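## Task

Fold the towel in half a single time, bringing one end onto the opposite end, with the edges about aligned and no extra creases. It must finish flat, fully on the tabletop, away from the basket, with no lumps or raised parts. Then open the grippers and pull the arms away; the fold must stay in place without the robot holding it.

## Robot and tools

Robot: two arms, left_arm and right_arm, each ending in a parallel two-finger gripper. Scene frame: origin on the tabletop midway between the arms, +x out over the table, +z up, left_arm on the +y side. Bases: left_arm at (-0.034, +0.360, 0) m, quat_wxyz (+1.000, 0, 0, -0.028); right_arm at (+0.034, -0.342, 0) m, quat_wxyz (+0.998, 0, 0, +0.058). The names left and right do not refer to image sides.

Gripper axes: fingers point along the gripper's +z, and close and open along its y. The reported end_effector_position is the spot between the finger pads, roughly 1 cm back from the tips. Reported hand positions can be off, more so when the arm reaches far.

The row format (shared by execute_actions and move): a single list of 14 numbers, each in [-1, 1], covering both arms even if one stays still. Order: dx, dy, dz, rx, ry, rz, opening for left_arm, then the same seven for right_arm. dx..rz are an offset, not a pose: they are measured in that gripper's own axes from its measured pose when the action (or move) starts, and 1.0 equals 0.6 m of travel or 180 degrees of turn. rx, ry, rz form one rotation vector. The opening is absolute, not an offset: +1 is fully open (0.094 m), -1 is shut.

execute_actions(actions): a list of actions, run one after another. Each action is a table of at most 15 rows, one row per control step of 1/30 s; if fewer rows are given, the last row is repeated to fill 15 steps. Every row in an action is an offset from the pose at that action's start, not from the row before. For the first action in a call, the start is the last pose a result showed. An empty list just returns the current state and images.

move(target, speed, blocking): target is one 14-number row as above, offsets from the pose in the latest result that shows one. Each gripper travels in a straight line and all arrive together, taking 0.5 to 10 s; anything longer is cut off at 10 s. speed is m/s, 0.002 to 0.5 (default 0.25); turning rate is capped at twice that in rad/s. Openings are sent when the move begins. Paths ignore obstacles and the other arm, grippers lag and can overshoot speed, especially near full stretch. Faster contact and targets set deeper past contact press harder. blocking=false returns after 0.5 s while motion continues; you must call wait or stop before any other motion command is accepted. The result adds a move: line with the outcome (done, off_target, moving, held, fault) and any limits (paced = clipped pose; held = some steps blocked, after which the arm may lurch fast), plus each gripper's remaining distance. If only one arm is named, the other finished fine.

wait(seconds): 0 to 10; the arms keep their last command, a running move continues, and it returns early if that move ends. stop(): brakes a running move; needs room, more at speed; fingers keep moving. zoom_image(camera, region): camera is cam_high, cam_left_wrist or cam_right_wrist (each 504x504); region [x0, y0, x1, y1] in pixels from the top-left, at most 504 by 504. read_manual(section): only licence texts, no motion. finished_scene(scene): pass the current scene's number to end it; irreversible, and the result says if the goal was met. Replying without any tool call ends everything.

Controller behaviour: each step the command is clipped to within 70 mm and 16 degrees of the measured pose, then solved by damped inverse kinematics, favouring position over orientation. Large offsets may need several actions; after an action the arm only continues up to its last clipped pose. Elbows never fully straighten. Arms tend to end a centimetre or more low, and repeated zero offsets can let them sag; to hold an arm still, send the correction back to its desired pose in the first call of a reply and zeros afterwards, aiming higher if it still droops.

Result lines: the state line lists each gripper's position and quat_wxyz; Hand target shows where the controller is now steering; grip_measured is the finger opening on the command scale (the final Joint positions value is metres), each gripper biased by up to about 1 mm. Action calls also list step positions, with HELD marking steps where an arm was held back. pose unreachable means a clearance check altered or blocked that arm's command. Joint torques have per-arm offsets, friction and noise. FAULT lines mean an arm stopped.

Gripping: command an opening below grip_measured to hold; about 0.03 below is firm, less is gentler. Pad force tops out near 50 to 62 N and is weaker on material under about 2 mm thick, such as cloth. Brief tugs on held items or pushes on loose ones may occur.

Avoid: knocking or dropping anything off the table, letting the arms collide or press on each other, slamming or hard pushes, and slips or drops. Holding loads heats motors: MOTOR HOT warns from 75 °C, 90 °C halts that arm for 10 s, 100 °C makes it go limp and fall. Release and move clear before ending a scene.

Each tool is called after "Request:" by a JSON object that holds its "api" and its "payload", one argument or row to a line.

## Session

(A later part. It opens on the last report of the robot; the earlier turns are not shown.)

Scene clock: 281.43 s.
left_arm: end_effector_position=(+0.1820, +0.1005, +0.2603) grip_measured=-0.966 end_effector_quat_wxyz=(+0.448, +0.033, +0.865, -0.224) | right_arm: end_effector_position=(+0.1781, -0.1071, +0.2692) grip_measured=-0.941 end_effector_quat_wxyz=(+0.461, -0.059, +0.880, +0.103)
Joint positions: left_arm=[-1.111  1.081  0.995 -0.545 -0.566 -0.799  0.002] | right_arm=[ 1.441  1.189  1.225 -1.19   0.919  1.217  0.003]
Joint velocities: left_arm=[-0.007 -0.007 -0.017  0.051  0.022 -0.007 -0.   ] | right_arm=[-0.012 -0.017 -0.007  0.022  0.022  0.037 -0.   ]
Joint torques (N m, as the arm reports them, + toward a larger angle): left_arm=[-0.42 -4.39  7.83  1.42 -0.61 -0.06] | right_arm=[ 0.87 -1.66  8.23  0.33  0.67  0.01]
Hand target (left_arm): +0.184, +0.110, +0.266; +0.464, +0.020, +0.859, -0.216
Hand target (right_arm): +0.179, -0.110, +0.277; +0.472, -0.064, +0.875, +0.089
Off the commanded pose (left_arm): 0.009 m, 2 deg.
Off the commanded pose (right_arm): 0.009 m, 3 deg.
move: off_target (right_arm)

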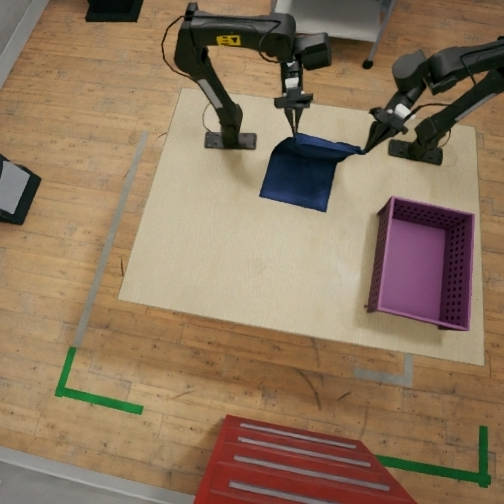

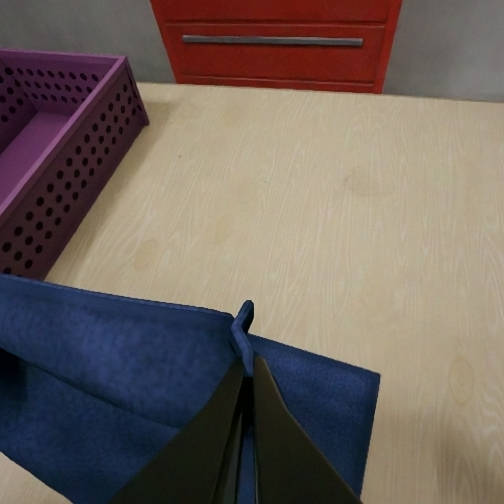

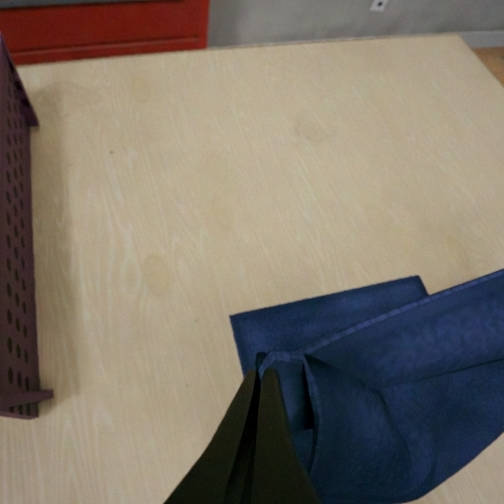

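Request:
{"api": "move", "payload": {
  "target": [0.185,0.028,0.253,0,0.25,0,-1, 0.223,-0.157,0.177,0,0.25,0,-1],
  "speed": 0.12
}}

Scene clock: 295.67 s.
left_arm: end_effector_position=(+0.2274, +0.0277, +0.0906) grip_measured=-0.966 end_effector_quat_wxyz=(+0.084, +0.122, +0.968, -0.202) | right_arm: end_effector_position=(+0.2121, -0.1658, +0.1025) grip_measured=-0.941 end_effector_quat_wxyz=(+0.115, -0.094, +0.985, +0.090)
Joint positions: left_arm=[-0.768  1.804  1.328 -0.697  0.198 -0.614  0.002] | right_arm=[ 0.664  1.213  0.871 -0.937  0.006  0.589  0.003]
Joint velocities: left_arm=[-0.022 -0.002 -0.002  0.051  0.007 -0.066 -0.   ] | right_arm=[-0.017 -0.007  0.002 -0.066 -0.037 -0.051 -0.   ]
Joint torques (N m, as the arm reports them, + toward a larger angle): left_arm=[ 1.21 -8.1  10.18  0.62 -0.02  0.12] | right_arm=[-0.98 -1.93  4.3   0.49  0.05 -0.08]
Hand target (left_arm): +0.233, +0.035, +0.092; +0.083, +0.119, +0.971, -0.190
Hand target (right_arm): +0.207, -0.177, +0.090; +0.095, -0.093, +0.989, +0.068
Off the commanded pose (left_arm): 0.012 m, 1 deg.
Off the commanded pose (right_arm): 0.018 m, 4 deg.
move: off_target (left_arm, right_arm)

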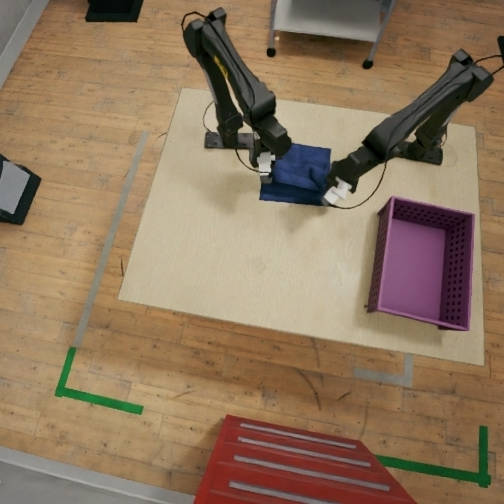

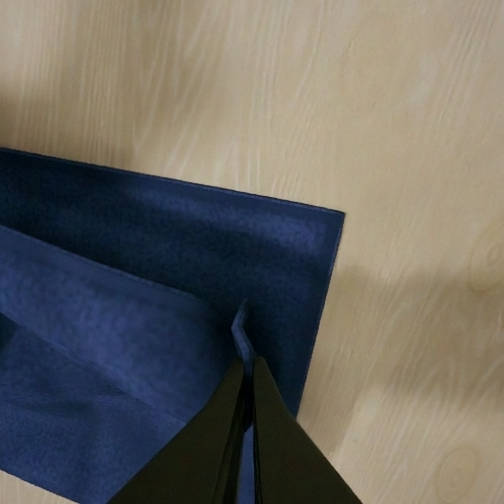

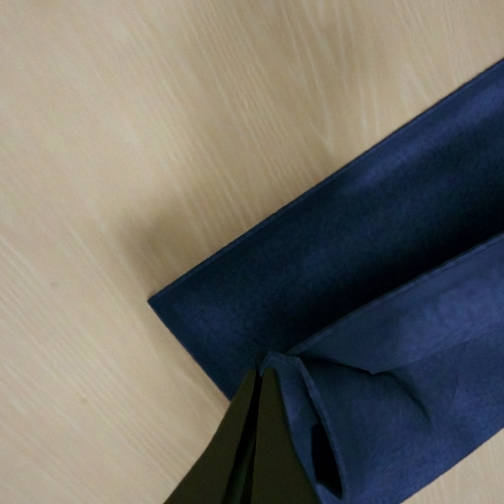

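Request:
{"api": "move", "payload": {
  "target": [0.02,0.05,0.09,0,0,0,-1, -0.015,-0.05,0.11,0,0,0,-1],
  "speed": 0.08
}}

Request:
{"api": "move", "payload": {
  "target": [0,0,0,0,0,0,0.3, 0,0,0,0,0,0,0.3]
}}

Request:
{"api": "move", "payload": {
  "target": [0,0.2,-0.3,0,0,0,1, 0,-0.2,-0.3,0,0,0,1],
  "speed": 0.2
}}

Request:
{"api": "zoom_image", "payload": {
  "camera": "cam_high",
  "region": [200, 100, 400, 260]
}}

Scene clock: 305.10 s.
left_arm: end_effector_position=(+0.2271, +0.0239, +0.0372) grip_measured=-0.966 end_effector_quat_wxyz=(+0.087, +0.125, +0.965, -0.215) | right_arm: end_effector_position=(+0.2445, -0.1700, +0.0490) grip_measured=-0.941 end_effector_quat_wxyz=(+0.131, -0.098, +0.981, +0.107)
Joint positions: left_arm=[-0.768  1.869  1.176 -0.458  0.214 -0.612  0.002] | right_arm=[ 0.536  1.317  0.709 -0.625 -0.043  0.461  0.003]
Joint velocities: left_arm=[-0.012  0.017  0.007  0.037 -0.095 -0.022 -0.001] | right_arm=[-0.002 -0.007 -0.022  0.007 -0.007 -0.051 -0.   ]
Joint torques (N m, as the arm reports them, + toward a larger angle): left_arm=[ 1.26 -8.19  5.77  0.94  0.05  0.14] | right_arm=[-1.04 -2.41  4.12  0.69  0.08 -0.1 ]
Hand target (left_arm): +0.230, +0.034, +0.028; +0.084, +0.122, +0.968, -0.202
Hand target (right_arm): +0.240, -0.181, +0.037; +0.116, -0.094, +0.985, +0.089
Off the commanded pose (left_arm): 0.014 m, 2 deg.
Off the commanded pose (right_arm): 0.016 m, 3 deg.
move: off_target (left_arm, right_arm)

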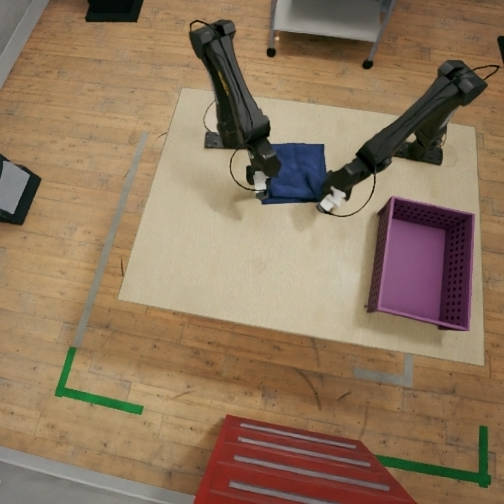

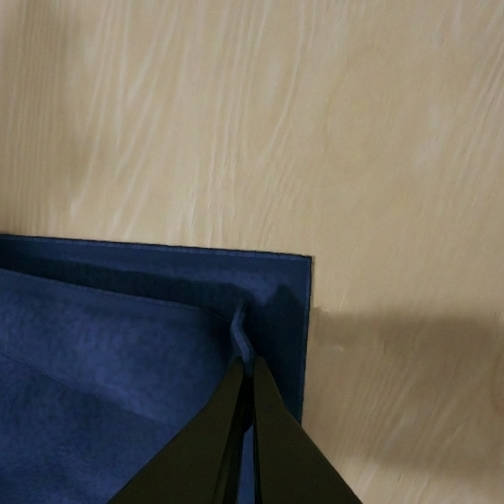

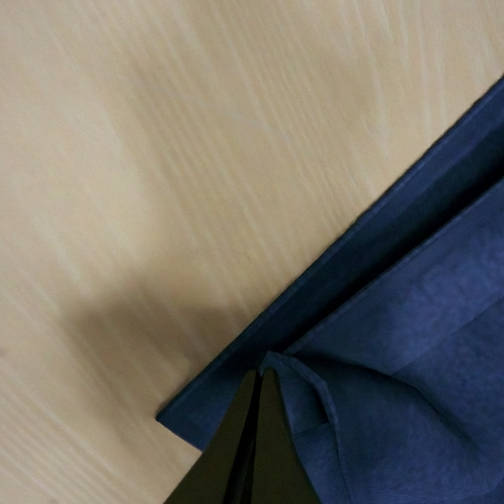

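Scene clock: 305.60 s.
left_arm: end_effector_position=(+0.2271, +0.0238, +0.0372) grip_measured=+0.297 end_effector_quat_wxyz=(+0.087, +0.125, +0.965, -0.215) | right_arm: end_effector_position=(+0.2445, -0.1699, +0.0491) grip_measured=+0.297 end_effector_quat_wxyz=(+0.131, -0.098, +0.981, +0.107)
Joint positions: left_arm=[-0.768  1.869  1.176 -0.458  0.214 -0.612  0.061] | right_arm=[ 0.536  1.317  0.709 -0.625 -0.043  0.461  0.061]
Joint velocities: left_arm=[-0.012 -0.002  0.007 -0.022  0.007 -0.051 -0.001] | right_arm=[-0.012  0.012 -0.002  0.037 -0.007  0.081  0.   ]
Joint torques (N m, as the arm reports them, + toward a larger angle): left_arm=[-0.12 -8.99  7.32  0.94  0.14 -0.01] | right_arm=[ 0.02 -3.69  5.7   0.76  0.01  0.01]
Hand target (left_arm): +0.227, +0.024, +0.037; +0.087, +0.125, +0.965, -0.215
Hand target (right_arm): +0.244, -0.170, +0.049; +0.131, -0.098, +0.981, +0.106
Off the commanded pose (left_arm): 0.000 m, 0 deg.
Off the commanded pose (right_arm): 0.000 m, 0 deg.
move: done

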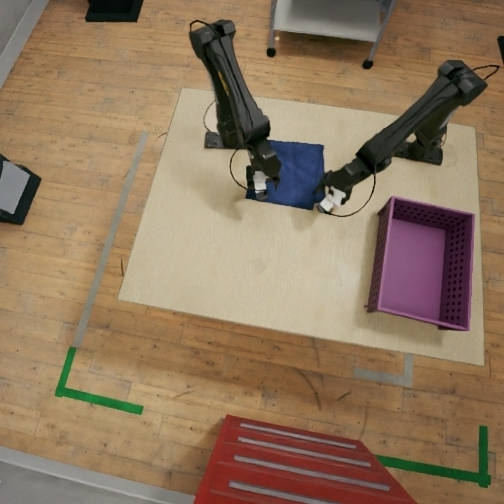

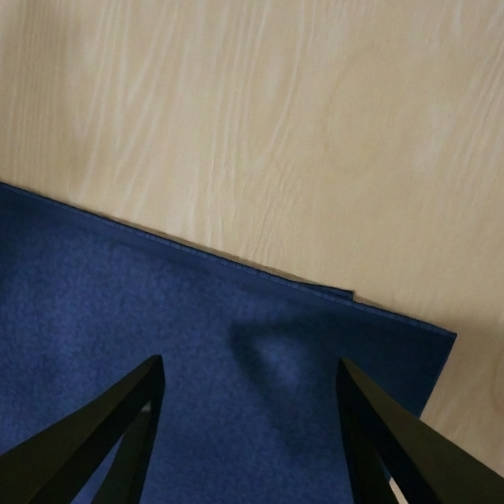

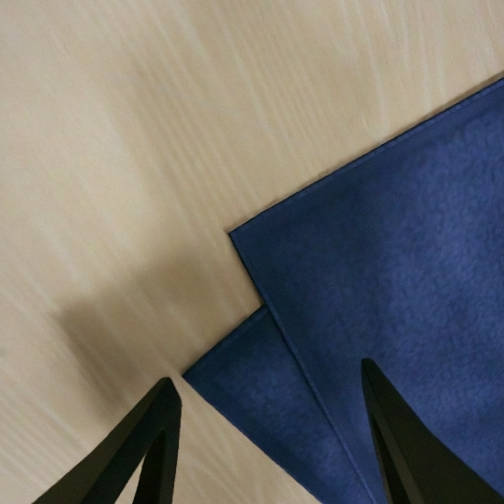

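Scene clock: 307.40 s.
left_arm: end_effector_position=(+0.2379, +0.2085, +0.1351) grip_measured=+1.000 end_effector_quat_wxyz=(+0.071, +0.120, +0.968, -0.207) | right_arm: end_effector_position=(+0.2289, -0.3267, +0.1937) grip_measured=+1.000 end_effector_quat_wxyz=(+0.133, -0.100, +0.982, +0.093)
Joint positions: left_arm=[-0.239  1.495  1.187 -1.039  0.384 -0.092  0.094] | right_arm=[-0.27   1.091  1.166 -1.43  -0.247 -0.331  0.094]
Joint velocities: left_arm=[-0.012  0.012  0.017 -0.066 -0.051 -0.007  0.   ] | right_arm=[ 0.007  0.012 -0.007 -0.051  0.007 -0.007  0.   ]
Joint torques (N m, as the arm reports them, + toward a larger angle): left_arm=[ 0.56 -6.71 10.21  0.46  0.34  0.13] | right_arm=[-0.74 -0.56  7.21  0.44 -0.25 -0.04]
Hand target (left_arm): +0.240, +0.208, +0.147; +0.083, +0.125, +0.965, -0.214
Hand target (right_arm): +0.231, -0.327, +0.198; +0.133, -0.099, +0.981, +0.100
Off the commanded pose (left_arm): 0.016 m, 2 deg.
Off the commanded pose (right_arm): 0.003 m, 2 deg.
move: off_target (left_arm)

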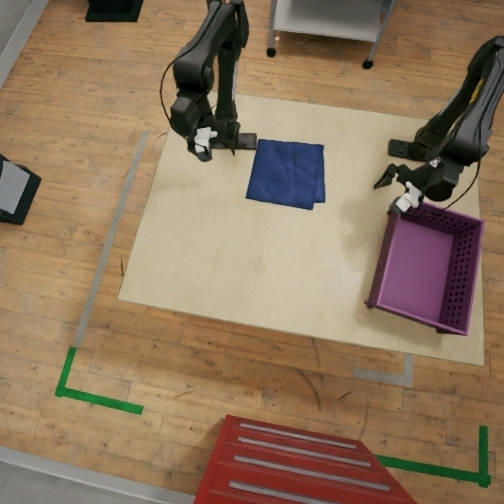

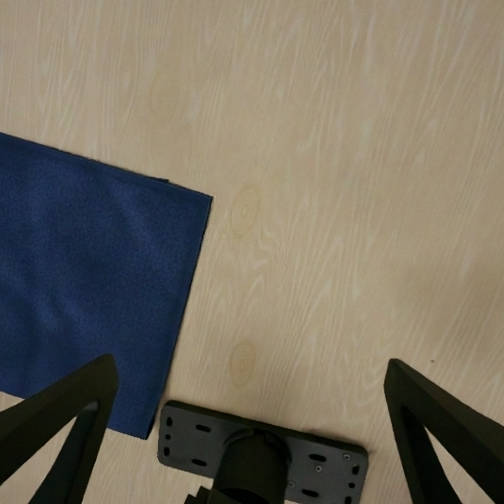

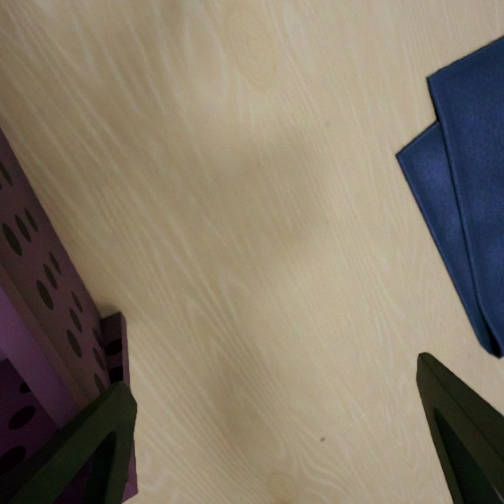

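Region (200, 100, 400, 260) of cam_high's 504x504 image, scaled by 2.520, with more detail than that image has; it fills the top 403 rows of this view, and the rest is white.

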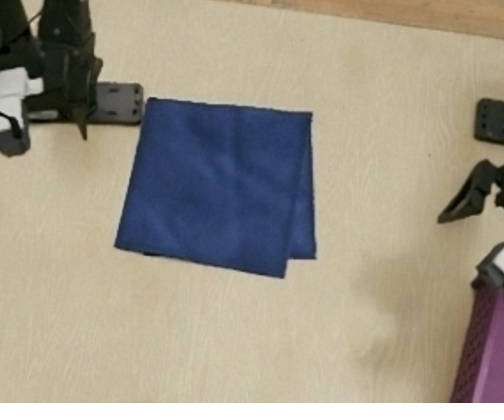

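Request:
{"api": "move", "payload": {
  "target": [0.2,-0.1,-0.2,0,0,0,1, 0,0.098,0.235,0.07,0.085,0,-0.2],
  "speed": 0.2
}}

Scene clock: 319.33 s.
left_arm: end_effector_position=(+0.0996, +0.2335, +0.2350) grip_measured=+1.000 end_effector_quat_wxyz=(+0.062, +0.115, +0.970, -0.205) | right_arm: end_effector_position=(+0.2498, -0.2385, +0.0747) grip_measured=-0.197 end_effector_quat_wxyz=(+0.016, -0.095, +0.995, -0.016)
Joint positions: left_arm=[-0.367  1.056  1.296 -1.556  0.352 -0.233  0.094] | right_arm=[ 0.356  1.453  0.981 -1.081  0.042  0.282  0.038]
Joint velocities: left_arm=[ 0.012  0.007 -0.027 -0.037 -0.066 -0.022  0.   ] | right_arm=[ 0.007  0.007 -0.032 -0.037  0.051 -0.022 -0.   ]
Joint torques (N m, as the arm reports them, + toward a larger angle): left_arm=[-1.02 -1.73  9.04  0.62  0.18 -0.04] | right_arm=[ 0.81 -3.7   4.49  0.29  0.15  0.09]
Hand target (left_arm): +0.097, +0.233, +0.243; +0.072, +0.120, +0.968, -0.208
Hand target (right_arm): +0.248, -0.239, +0.069; +0.012, -0.096, +0.995, -0.025
Off the commanded pose (left_arm): 0.010 m, 1 deg.
Off the commanded pose (right_arm): 0.006 m, 2 deg.
move: done

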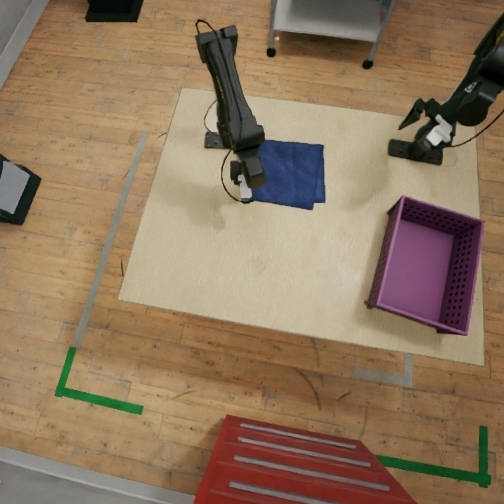

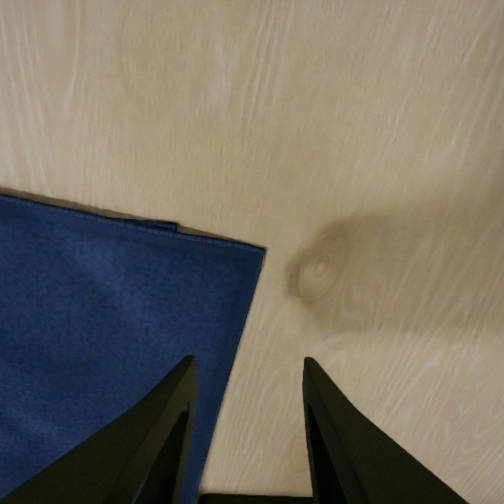

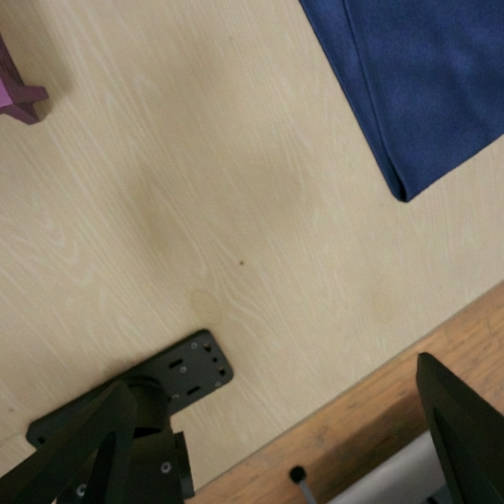

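Request:
{"api": "move", "payload": {
  "target": [0,0,0,0,0,0,1, -0.01,0.005,0.125,0,0,0,-0.2],
  "speed": 0.08
}}

Request:
{"api": "move", "payload": {
  "target": [0,0,0,0,0,0,1, 0,0,0.03,0,0,0,-1],
  "speed": 0.05
}}

Request:
{"api": "move", "payload": {
  "target": [0,0,0,0,0,0,1, 0,0.03,-0.1,0,0,0,-1],
  "speed": 0.06
}}

Request:
{"api": "move", "payload": {
  "target": [0,0,0,0,0,0,1, -0.01,0.05,0.05,0,0,0,-1],
  "speed": 0.06
}}

Scene clock: 328.50 s.
left_arm: end_effector_position=(+0.0994, +0.2337, +0.2349) grip_measured=+1.000 end_effector_quat_wxyz=(+0.061, +0.115, +0.970, -0.204) | right_arm: end_effector_position=(+0.2564, -0.2350, +0.0146) grip_measured=-0.197 end_effector_quat_wxyz=(+0.019, -0.097, +0.995, -0.015)
Joint positions: left_arm=[-0.367  1.056  1.296 -1.558  0.352 -0.234  0.094] | right_arm=[ 0.356  1.564  0.829 -0.811  0.041  0.277  0.038]
Joint velocities: left_arm=[-0.002  0.012 -0.042 -0.007 -0.037  0.051  0.   ] | right_arm=[-0.007 -0.002  0.007  0.022 -0.007  0.051 -0.   ]
Joint torques (N m, as the arm reports them, + toward a larger angle): left_arm=[-0.08 -0.84  6.81  0.67  0.21  0.  ] | right_arm=[-0.46 -2.89  2.74  0.74  0.05  0.  ]
Hand target (left_arm): +0.100, +0.233, +0.235; +0.062, +0.115, +0.970, -0.205
Hand target (right_arm): +0.256, -0.237, +0.001; +0.016, -0.095, +0.995, -0.016
Off the commanded pose (left_arm): 0.000 m, 0 deg.
Off the commanded pose (right_arm): 0.015 m, 0 deg.
move: off_target (right_arm)

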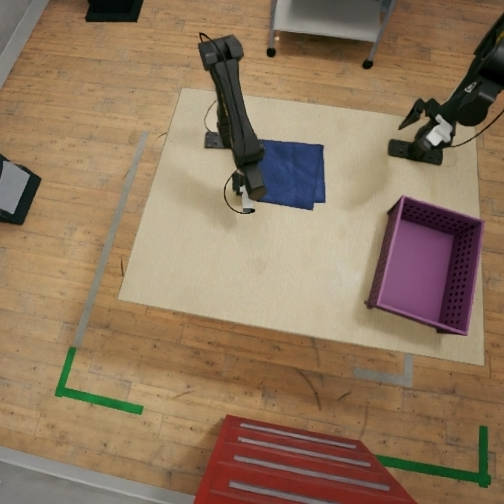

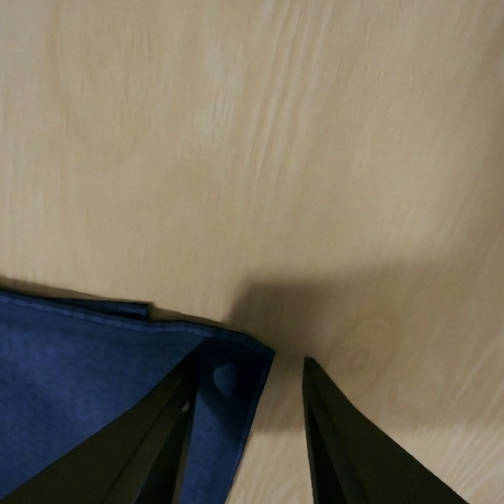

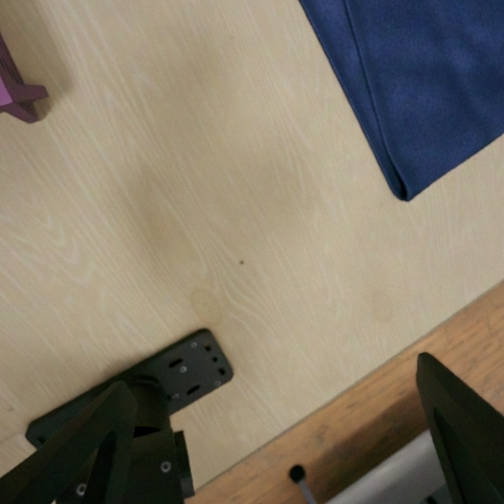

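Scene clock: 329.20 s.
left_arm: end_effector_position=(+0.0994, +0.2337, +0.2349) grip_measured=+1.000 end_effector_quat_wxyz=(+0.061, +0.115, +0.970, -0.204) | right_arm: end_effector_position=(+0.2579, -0.2323, +0.0146) grip_measured=-0.953 end_effector_quat_wxyz=(+0.022, -0.097, +0.995, -0.008)
Joint positions: left_arm=[-0.367  1.056  1.296 -1.558  0.352 -0.234  0.094] | right_arm=[ 0.356  1.564  0.829 -0.801  0.032  0.277  0.002]
Joint velocities: left_arm=[ 0.002 -0.002  0.007  0.11  -0.066 -0.037  0.   ] | right_arm=[-0.002  0.007 -0.012 -0.022 -0.051 -0.007 -0.   ]
Joint torques (N m, as the arm reports them, + toward a larger angle): left_arm=[-0.07 -0.79  6.65  0.7   0.23  0.  ] | right_arm=[-0.2  -2.74  1.95  0.84  0.12  0.02]
Hand target (left_arm): +0.099, +0.234, +0.235; +0.061, +0.115, +0.970, -0.204
Hand target (right_arm): +0.256, -0.236, -0.002; +0.019, -0.097, +0.995, -0.015
Off the commanded pose (left_arm): 0.000 m, 0 deg.
Off the commanded pose (right_arm): 0.018 m, 1 deg.
move: off_target (right_arm)

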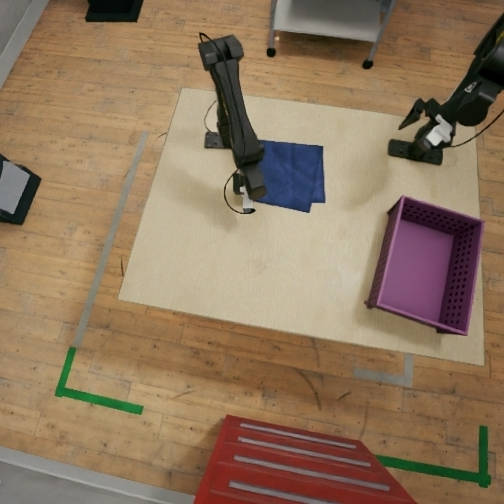

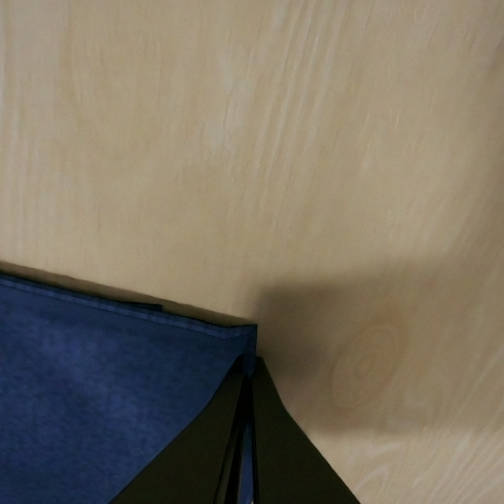

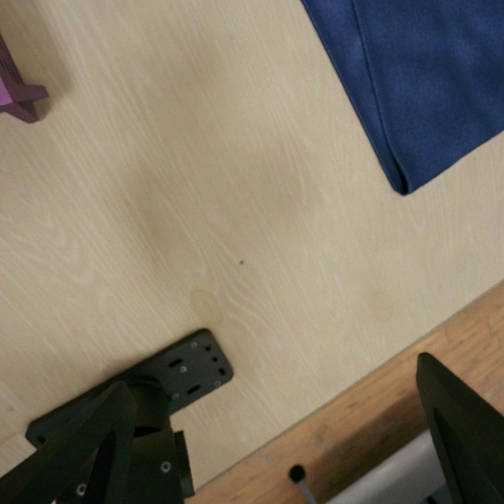

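Scene clock: 330.73 s.
left_arm: end_effector_position=(+0.0994, +0.2337, +0.2349) grip_measured=+1.000 end_effector_quat_wxyz=(+0.061, +0.115, +0.970, -0.204) | right_arm: end_effector_position=(+0.2481, -0.2192, +0.0622) grip_measured=-0.953 end_effector_quat_wxyz=(+0.005, -0.095, +0.995, -0.015)
Joint positions: left_arm=[-0.367  1.056  1.296 -1.558  0.352 -0.234  0.094] | right_arm=[ 0.422  1.516  0.988 -1.046  0.031  0.348  0.002]
Joint velocities: left_arm=[ 0.022 -0.022 -0.002 -0.007 -0.037 -0.022  0.   ] | right_arm=[ 0.002 -0.007 -0.017 -0.095  0.022 -0.007  0.   ]
Joint torques (N m, as the arm reports them, + toward a larger angle): left_arm=[-0.06 -0.75  6.74  0.69  0.2  -0.03] | right_arm=[ 0.85 -6.48  7.19  0.09  0.04  0.1 ]
Hand target (left_arm): +0.099, +0.234, +0.235; +0.061, +0.115, +0.970, -0.204
Hand target (right_arm): +0.252, -0.214, +0.074; +0.022, -0.097, +0.995, -0.008
Off the commanded pose (left_arm): 0.000 m, 0 deg.
Off the commanded pose (right_arm): 0.014 m, 2 deg.
move: off_target (right_arm)

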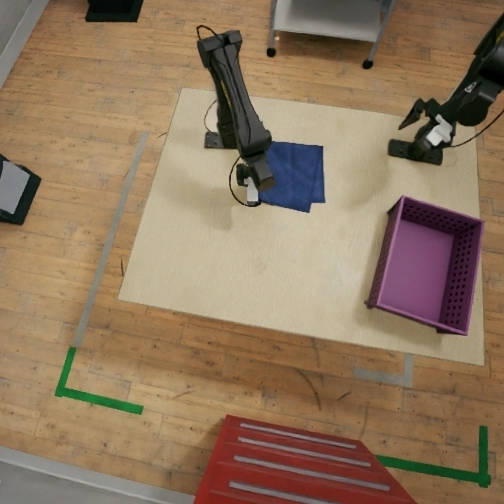

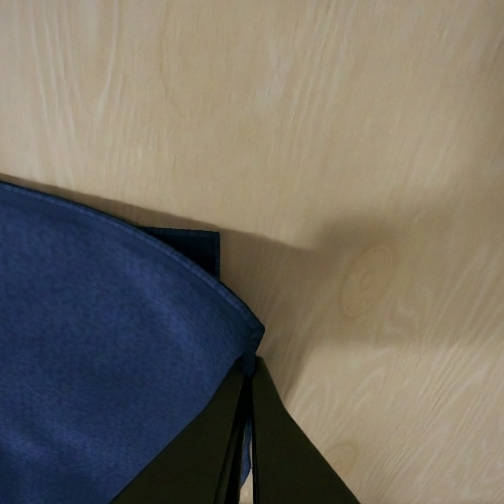

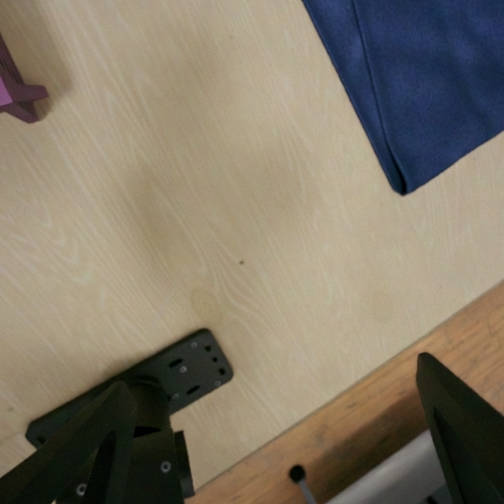

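Scene clock: 331.87 s.
left_arm: end_effector_position=(+0.0994, +0.2337, +0.2349) grip_measured=+1.000 end_effector_quat_wxyz=(+0.061, +0.115, +0.970, -0.204) | right_arm: end_effector_position=(+0.2555, -0.1885, +0.0421) grip_measured=-0.953 end_effector_quat_wxyz=(+0.019, -0.093, +0.995, -0.007)
Joint positions: left_arm=[-0.367  1.056  1.296 -1.558  0.352 -0.234  0.094] | right_arm=[ 0.506  1.602  0.988 -0.932  0.031  0.436  0.002]
Joint velocities: left_arm=[0.007 0.017 0.002 0.022 0.007 0.007 0.   ] | right_arm=[ 0.002  0.002 -0.007 -0.007 -0.022 -0.022  0.   ]
Joint torques (N m, as the arm reports them, + toward a larger angle): left_arm=[-0.06 -0.75  6.76  0.7   0.23 -0.01] | right_arm=[ 0.88 -4.27  3.52  0.29  0.01  0.09]
Hand target (left_arm): +0.099, +0.234, +0.235; +0.061, +0.115, +0.970, -0.204
Hand target (right_arm): +0.248, -0.190, +0.032; +0.005, -0.095, +0.995, -0.014
Off the commanded pose (left_arm): 0.000 m, 0 deg.
Off the commanded pose (right_arm): 0.013 m, 2 deg.
move: off_target (right_arm)

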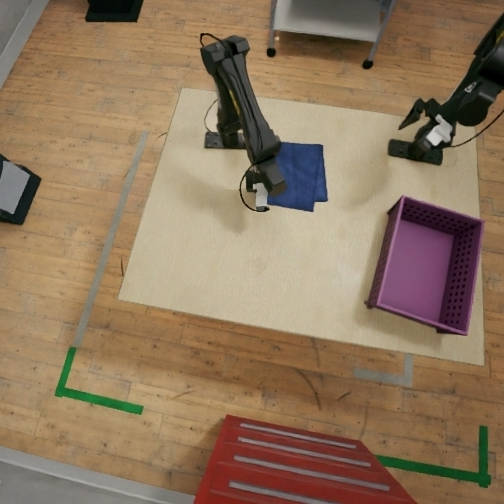

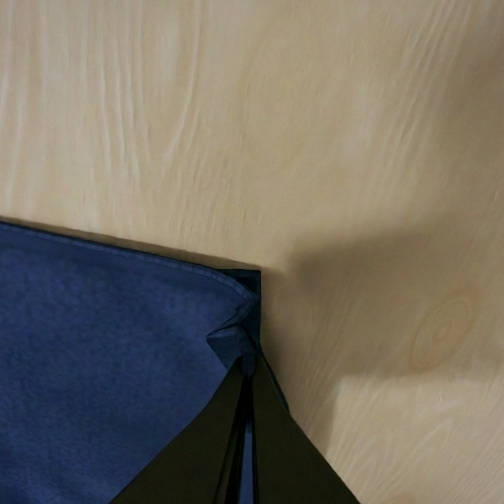

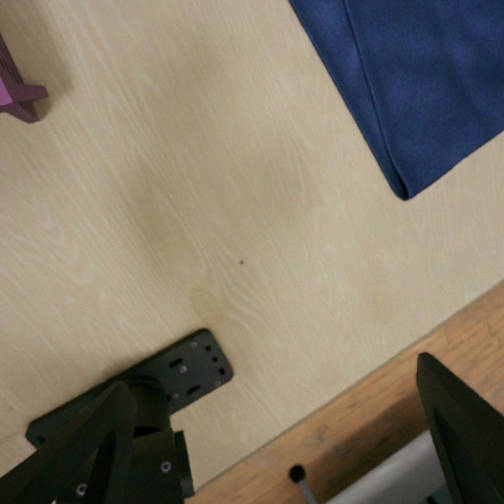

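Request:
{"api": "move", "payload": {
  "target": [-0.30,-0.185,0.435,-0.13,0.03,0,-0.2, 0,0,0,0,0,0,-1],
  "speed": 0.25
}}

Scene clock: 351.17 s.
left_arm: end_effector_position=(+0.2631, -0.0094, +0.0742) grip_measured=-0.197 end_effector_quat_wxyz=(+0.035, +0.111, +0.993, -0.002) | right_arm: end_effector_position=(+0.2558, -0.1883, +0.0421) grip_measured=-0.953 end_effector_quat_wxyz=(+0.019, -0.092, +0.996, -0.007)
Joint positions: left_arm=[-0.857  2.37   2.208 -1.355 -0.048 -0.689  0.038] | right_arm=[ 0.506  1.602  0.988 -0.93   0.031  0.438  0.002]
Joint velocities: left_arm=[ 0.007 -0.012  0.002 -0.022 -0.037  0.007 -0.001] | right_arm=[ 0.002 -0.012 -0.002 -0.007 -0.037  0.007  0.   ]
Joint torques (N m, as the arm reports them, + toward a larger angle): left_arm=[ -0.6  -12.36   9.88   0.23  -0.17  -0.09] | right_arm=[ 0.04 -5.58  5.22  0.24  0.02 -0.02]
Hand target (left_arm): +0.264, -0.012, +0.078; +0.043, +0.111, +0.993, +0.000
Hand target (right_arm): +0.256, -0.188, +0.042; +0.019, -0.093, +0.996, -0.007
Off the commanded pose (left_arm): 0.005 m, 1 deg.
Off the commanded pose (right_arm): 0.000 m, 0 deg.
move: done; limits=held; held on 3 of 67 steps (left_arm)
pose unreachable (left arm): on one or more control steps of this call, first in action 0 (counted from 0), this arm could not follow its commanded pose, so it was not sent that pose on those steps. It may still have moved: this result reports where it is.
cause: the commanded pose would bring a part of the arm too close to another arm (this arm's wrist (the part past joint 4) and the other arm's wrist (the part past joint 4)).

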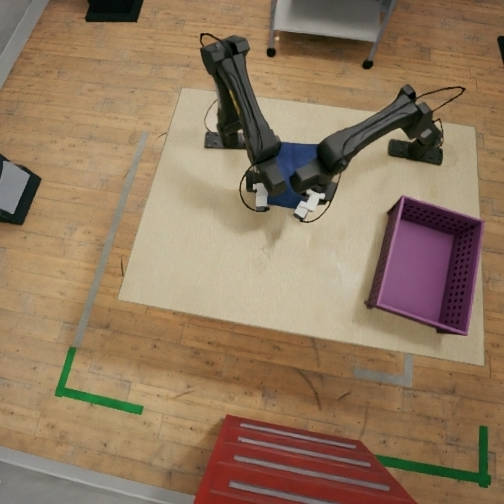

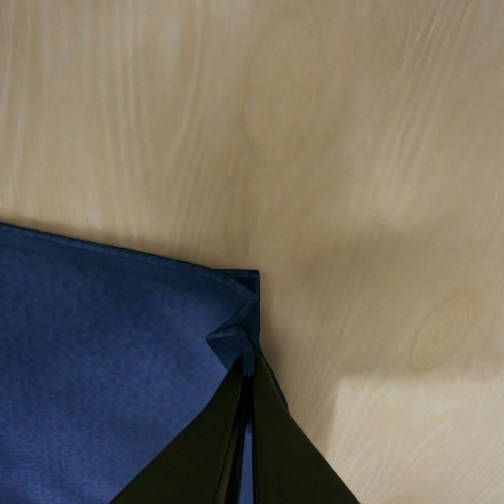

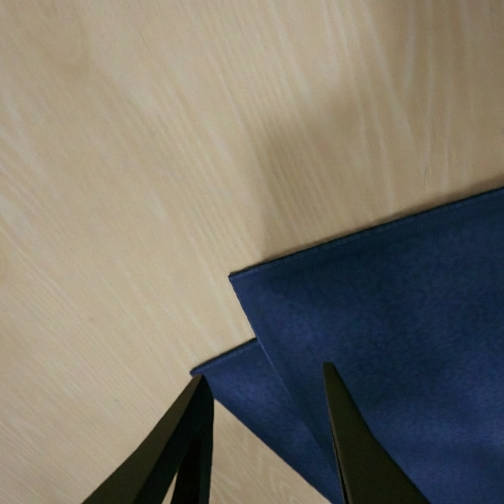

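Request:
{"api": "move", "payload": {
  "target": [0,0,0,0,0,0,-0.2, 0,0,0,-0.14,0,0,-1],
  "speed": 0.2
}}

Request:
{"api": "move", "payload": {
  "target": [-0.005,0.01,0.125,0,0,0,-0.2, 0,0,0,0,0,0,-1],
  "speed": 0.08
}}

Request:
{"api": "move", "payload": {
  "target": [0,0,0.03,0,0,0,-1, 0,0,0,0,0,0,-1],
  "speed": 0.05
}}

Request:
{"api": "move", "payload": {
  "target": [0.02,0.02,-0.08,0,0,0,-1, 0,0,0,0,0,0,-1],
  "speed": 0.06
}}

Scene clock: 360.60 s.
left_arm: end_effector_position=(+0.2630, -0.0091, +0.0742) grip_measured=-0.197 end_effector_quat_wxyz=(+0.035, +0.111, +0.993, -0.002) | right_arm: end_effector_position=(+0.2590, -0.1876, +0.0415) grip_measured=-0.953 end_effector_quat_wxyz=(-0.005, -0.094, +0.975, +0.199)
Joint positions: left_arm=[-0.857  2.37   2.208 -1.357 -0.048 -0.689  0.038] | right_arm=[ 0.228  1.546  0.867 -0.799 -0.391  0.171  0.002]
Joint velocities: left_arm=[ 0.007 -0.012 -0.017 -0.022  0.022 -0.022  0.001] | right_arm=[-0.012 -0.012  0.012  0.007 -0.081 -0.007 -0.001]
Joint torques (N m, as the arm reports them, + toward a larger angle): left_arm=[ -0.05 -12.87   7.18   0.35  -0.03   0.01] | right_arm=[-0.7  -6.35  3.61  0.42 -0.31 -0.08]
Hand target (left_arm): +0.263, -0.009, +0.074; +0.036, +0.111, +0.993, -0.002
Hand target (right_arm): +0.256, -0.189, +0.042; -0.002, -0.094, +0.974, +0.208
Off the commanded pose (left_arm): 0.000 m, 0 deg.
Off the commanded pose (right_arm): 0.003 m, 1 deg.
move: done

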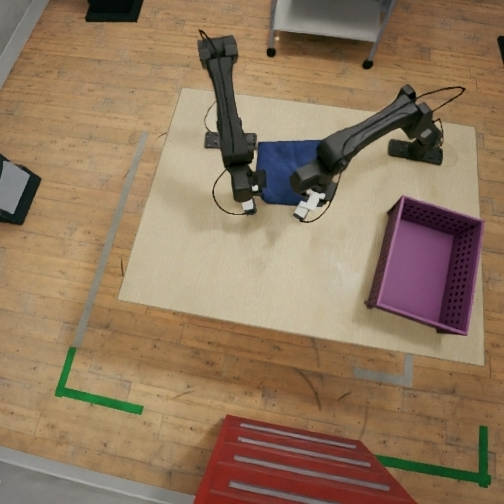

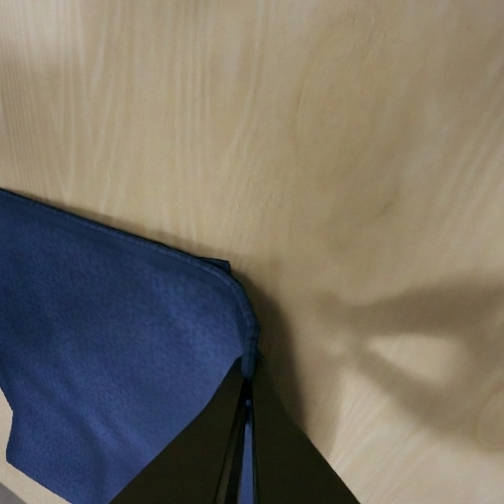

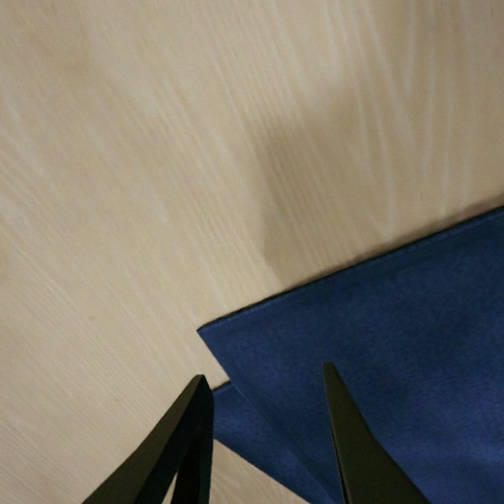

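Scene clock: 361.87 s.
left_arm: end_effector_position=(+0.2682, -0.0091, +0.0161) grip_measured=-0.197 end_effector_quat_wxyz=(+0.038, +0.111, +0.993, -0.007) | right_arm: end_effector_position=(+0.2591, -0.1876, +0.0415) grip_measured=-0.953 end_effector_quat_wxyz=(-0.005, -0.094, +0.975, +0.199)
Joint positions: left_arm=[-0.847  2.384  1.999 -1.124 -0.045 -0.679  0.038] | right_arm=[ 0.228  1.546  0.867 -0.798 -0.391  0.171  0.002]
Joint velocities: left_arm=[-0.027 -0.012  0.012  0.007  0.051 -0.051  0.   ] | right_arm=[-0.002 -0.007  0.002  0.022 -0.007  0.022  0.   ]
Joint torques (N m, as the arm reports them, + toward a larger angle): left_arm=[  0.82 -11.29   4.64   0.69  -0.04   0.08] | right_arm=[ 0.03 -4.99  5.18  0.35 -0.19  0.02]
Hand target (left_arm): +0.271, -0.005, -0.000; +0.034, +0.111, +0.993, -0.001
Hand target (right_arm): +0.259, -0.188, +0.041; -0.005, -0.094, +0.975, +0.199
Off the commanded pose (left_arm): 0.017 m, 1 deg.
Off the commanded pose (right_arm): 0.000 m, 0 deg.
move: off_target (left_arm)

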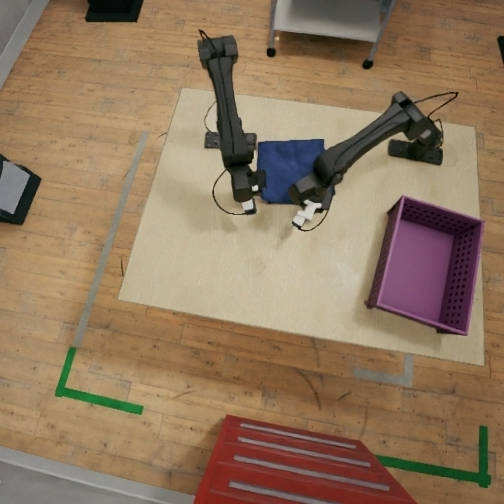

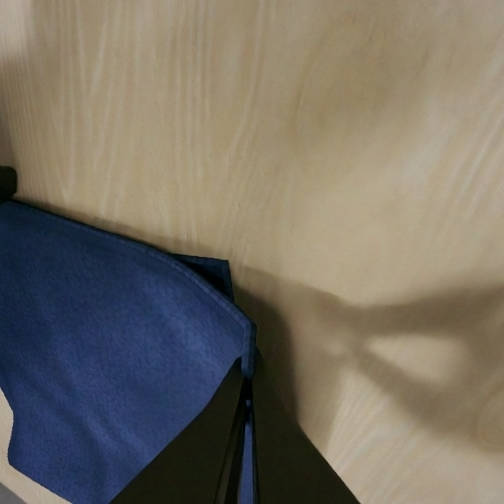

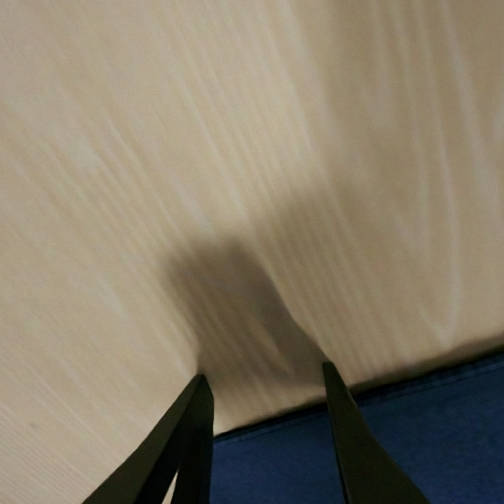

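Scene clock: 362.57 s.
left_arm: end_effector_position=(+0.2682, -0.0081, +0.0152) grip_measured=-0.990 end_effector_quat_wxyz=(+0.038, +0.111, +0.993, -0.004) | right_arm: end_effector_position=(+0.2591, -0.1876, +0.0415) grip_measured=-0.953 end_effector_quat_wxyz=(-0.005, -0.094, +0.975, +0.199)
Joint positions: left_arm=[-0.847  2.384  1.996 -1.124 -0.048 -0.679  0.   ] | right_arm=[ 0.228  1.546  0.867 -0.798 -0.391  0.171  0.002]
Joint velocities: left_arm=[ 0.007 -0.017  0.022 -0.007 -0.022 -0.007  0.001] | right_arm=[-0.007  0.002  0.012 -0.022 -0.007  0.007 -0.002]
Joint torques (N m, as the arm reports them, + toward a larger angle): left_arm=[  0.12 -11.54   3.86   0.8    0.02  -0.01] | right_arm=[ 0.03 -4.97  5.22  0.36 -0.2   0.05]
Hand target (left_arm): +0.269, -0.009, -0.001; +0.037, +0.111, +0.993, -0.006
Hand target (right_arm): +0.259, -0.188, +0.041; -0.005, -0.094, +0.975, +0.199
Off the commanded pose (left_arm): 0.017 m, 0 deg.
Off the commanded pose (right_arm): 0.000 m, 0 deg.
move: off_target (left_arm)

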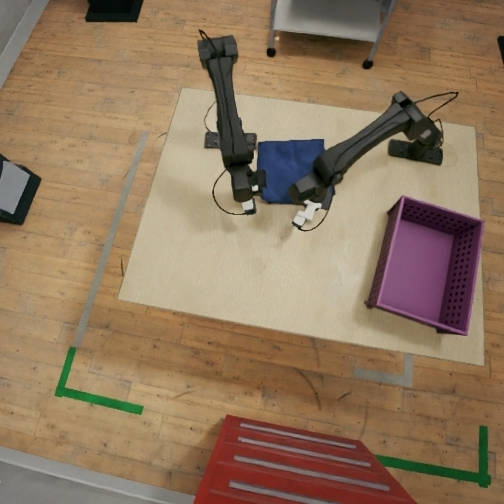

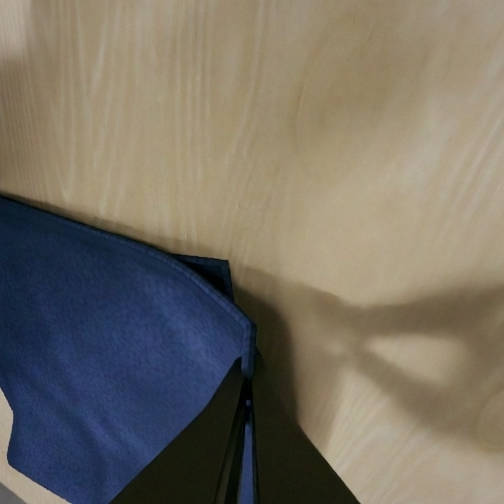

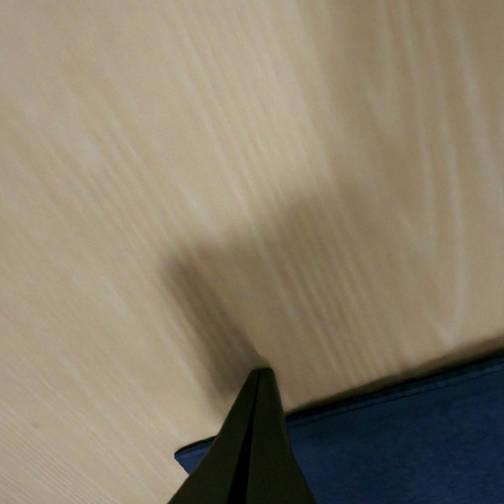

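Scene clock: 363.80 s.
left_arm: end_effector_position=(+0.2595, +0.0030, +0.0566) grip_measured=-0.990 end_effector_quat_wxyz=(+0.040, +0.111, +0.993, -0.007) | right_arm: end_effector_position=(+0.2591, -0.1876, +0.0415) grip_measured=-0.953 end_effector_quat_wxyz=(-0.005, -0.094, +0.975, +0.199)
Joint positions: left_arm=[-0.847  2.288  1.996 -1.212 -0.048 -0.679  0.   ] | right_arm=[ 0.228  1.546  0.867 -0.798 -0.391  0.171  0.002]
Joint velocities: left_arm=[-0.007  0.017  0.002 -0.037 -0.066 -0.022  0.   ] | right_arm=[ 0.002 -0.002 -0.017  0.051 -0.051 -0.022 -0.001]
Joint torques (N m, as the arm reports them, + toward a larger angle): left_arm=[  0.05 -14.08   5.69   0.27  -0.02  -0.01] | right_arm=[ 0.12 -5.08  5.25  0.36 -0.19  0.03]
Hand target (left_arm): +0.256, +0.008, +0.062; +0.038, +0.111, +0.993, -0.004
Hand target (right_arm): +0.259, -0.188, +0.041; -0.005, -0.094, +0.975, +0.199
Off the commanded pose (left_arm): 0.008 m, 0 deg.
Off the commanded pose (right_arm): 0.000 m, 0 deg.
move: done

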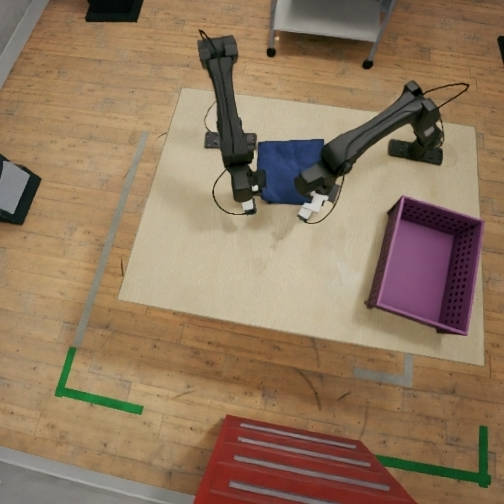

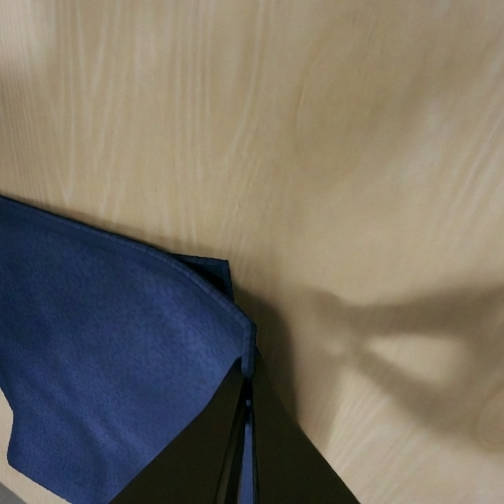

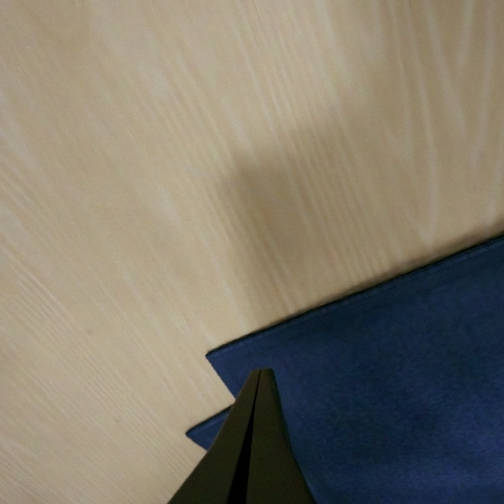

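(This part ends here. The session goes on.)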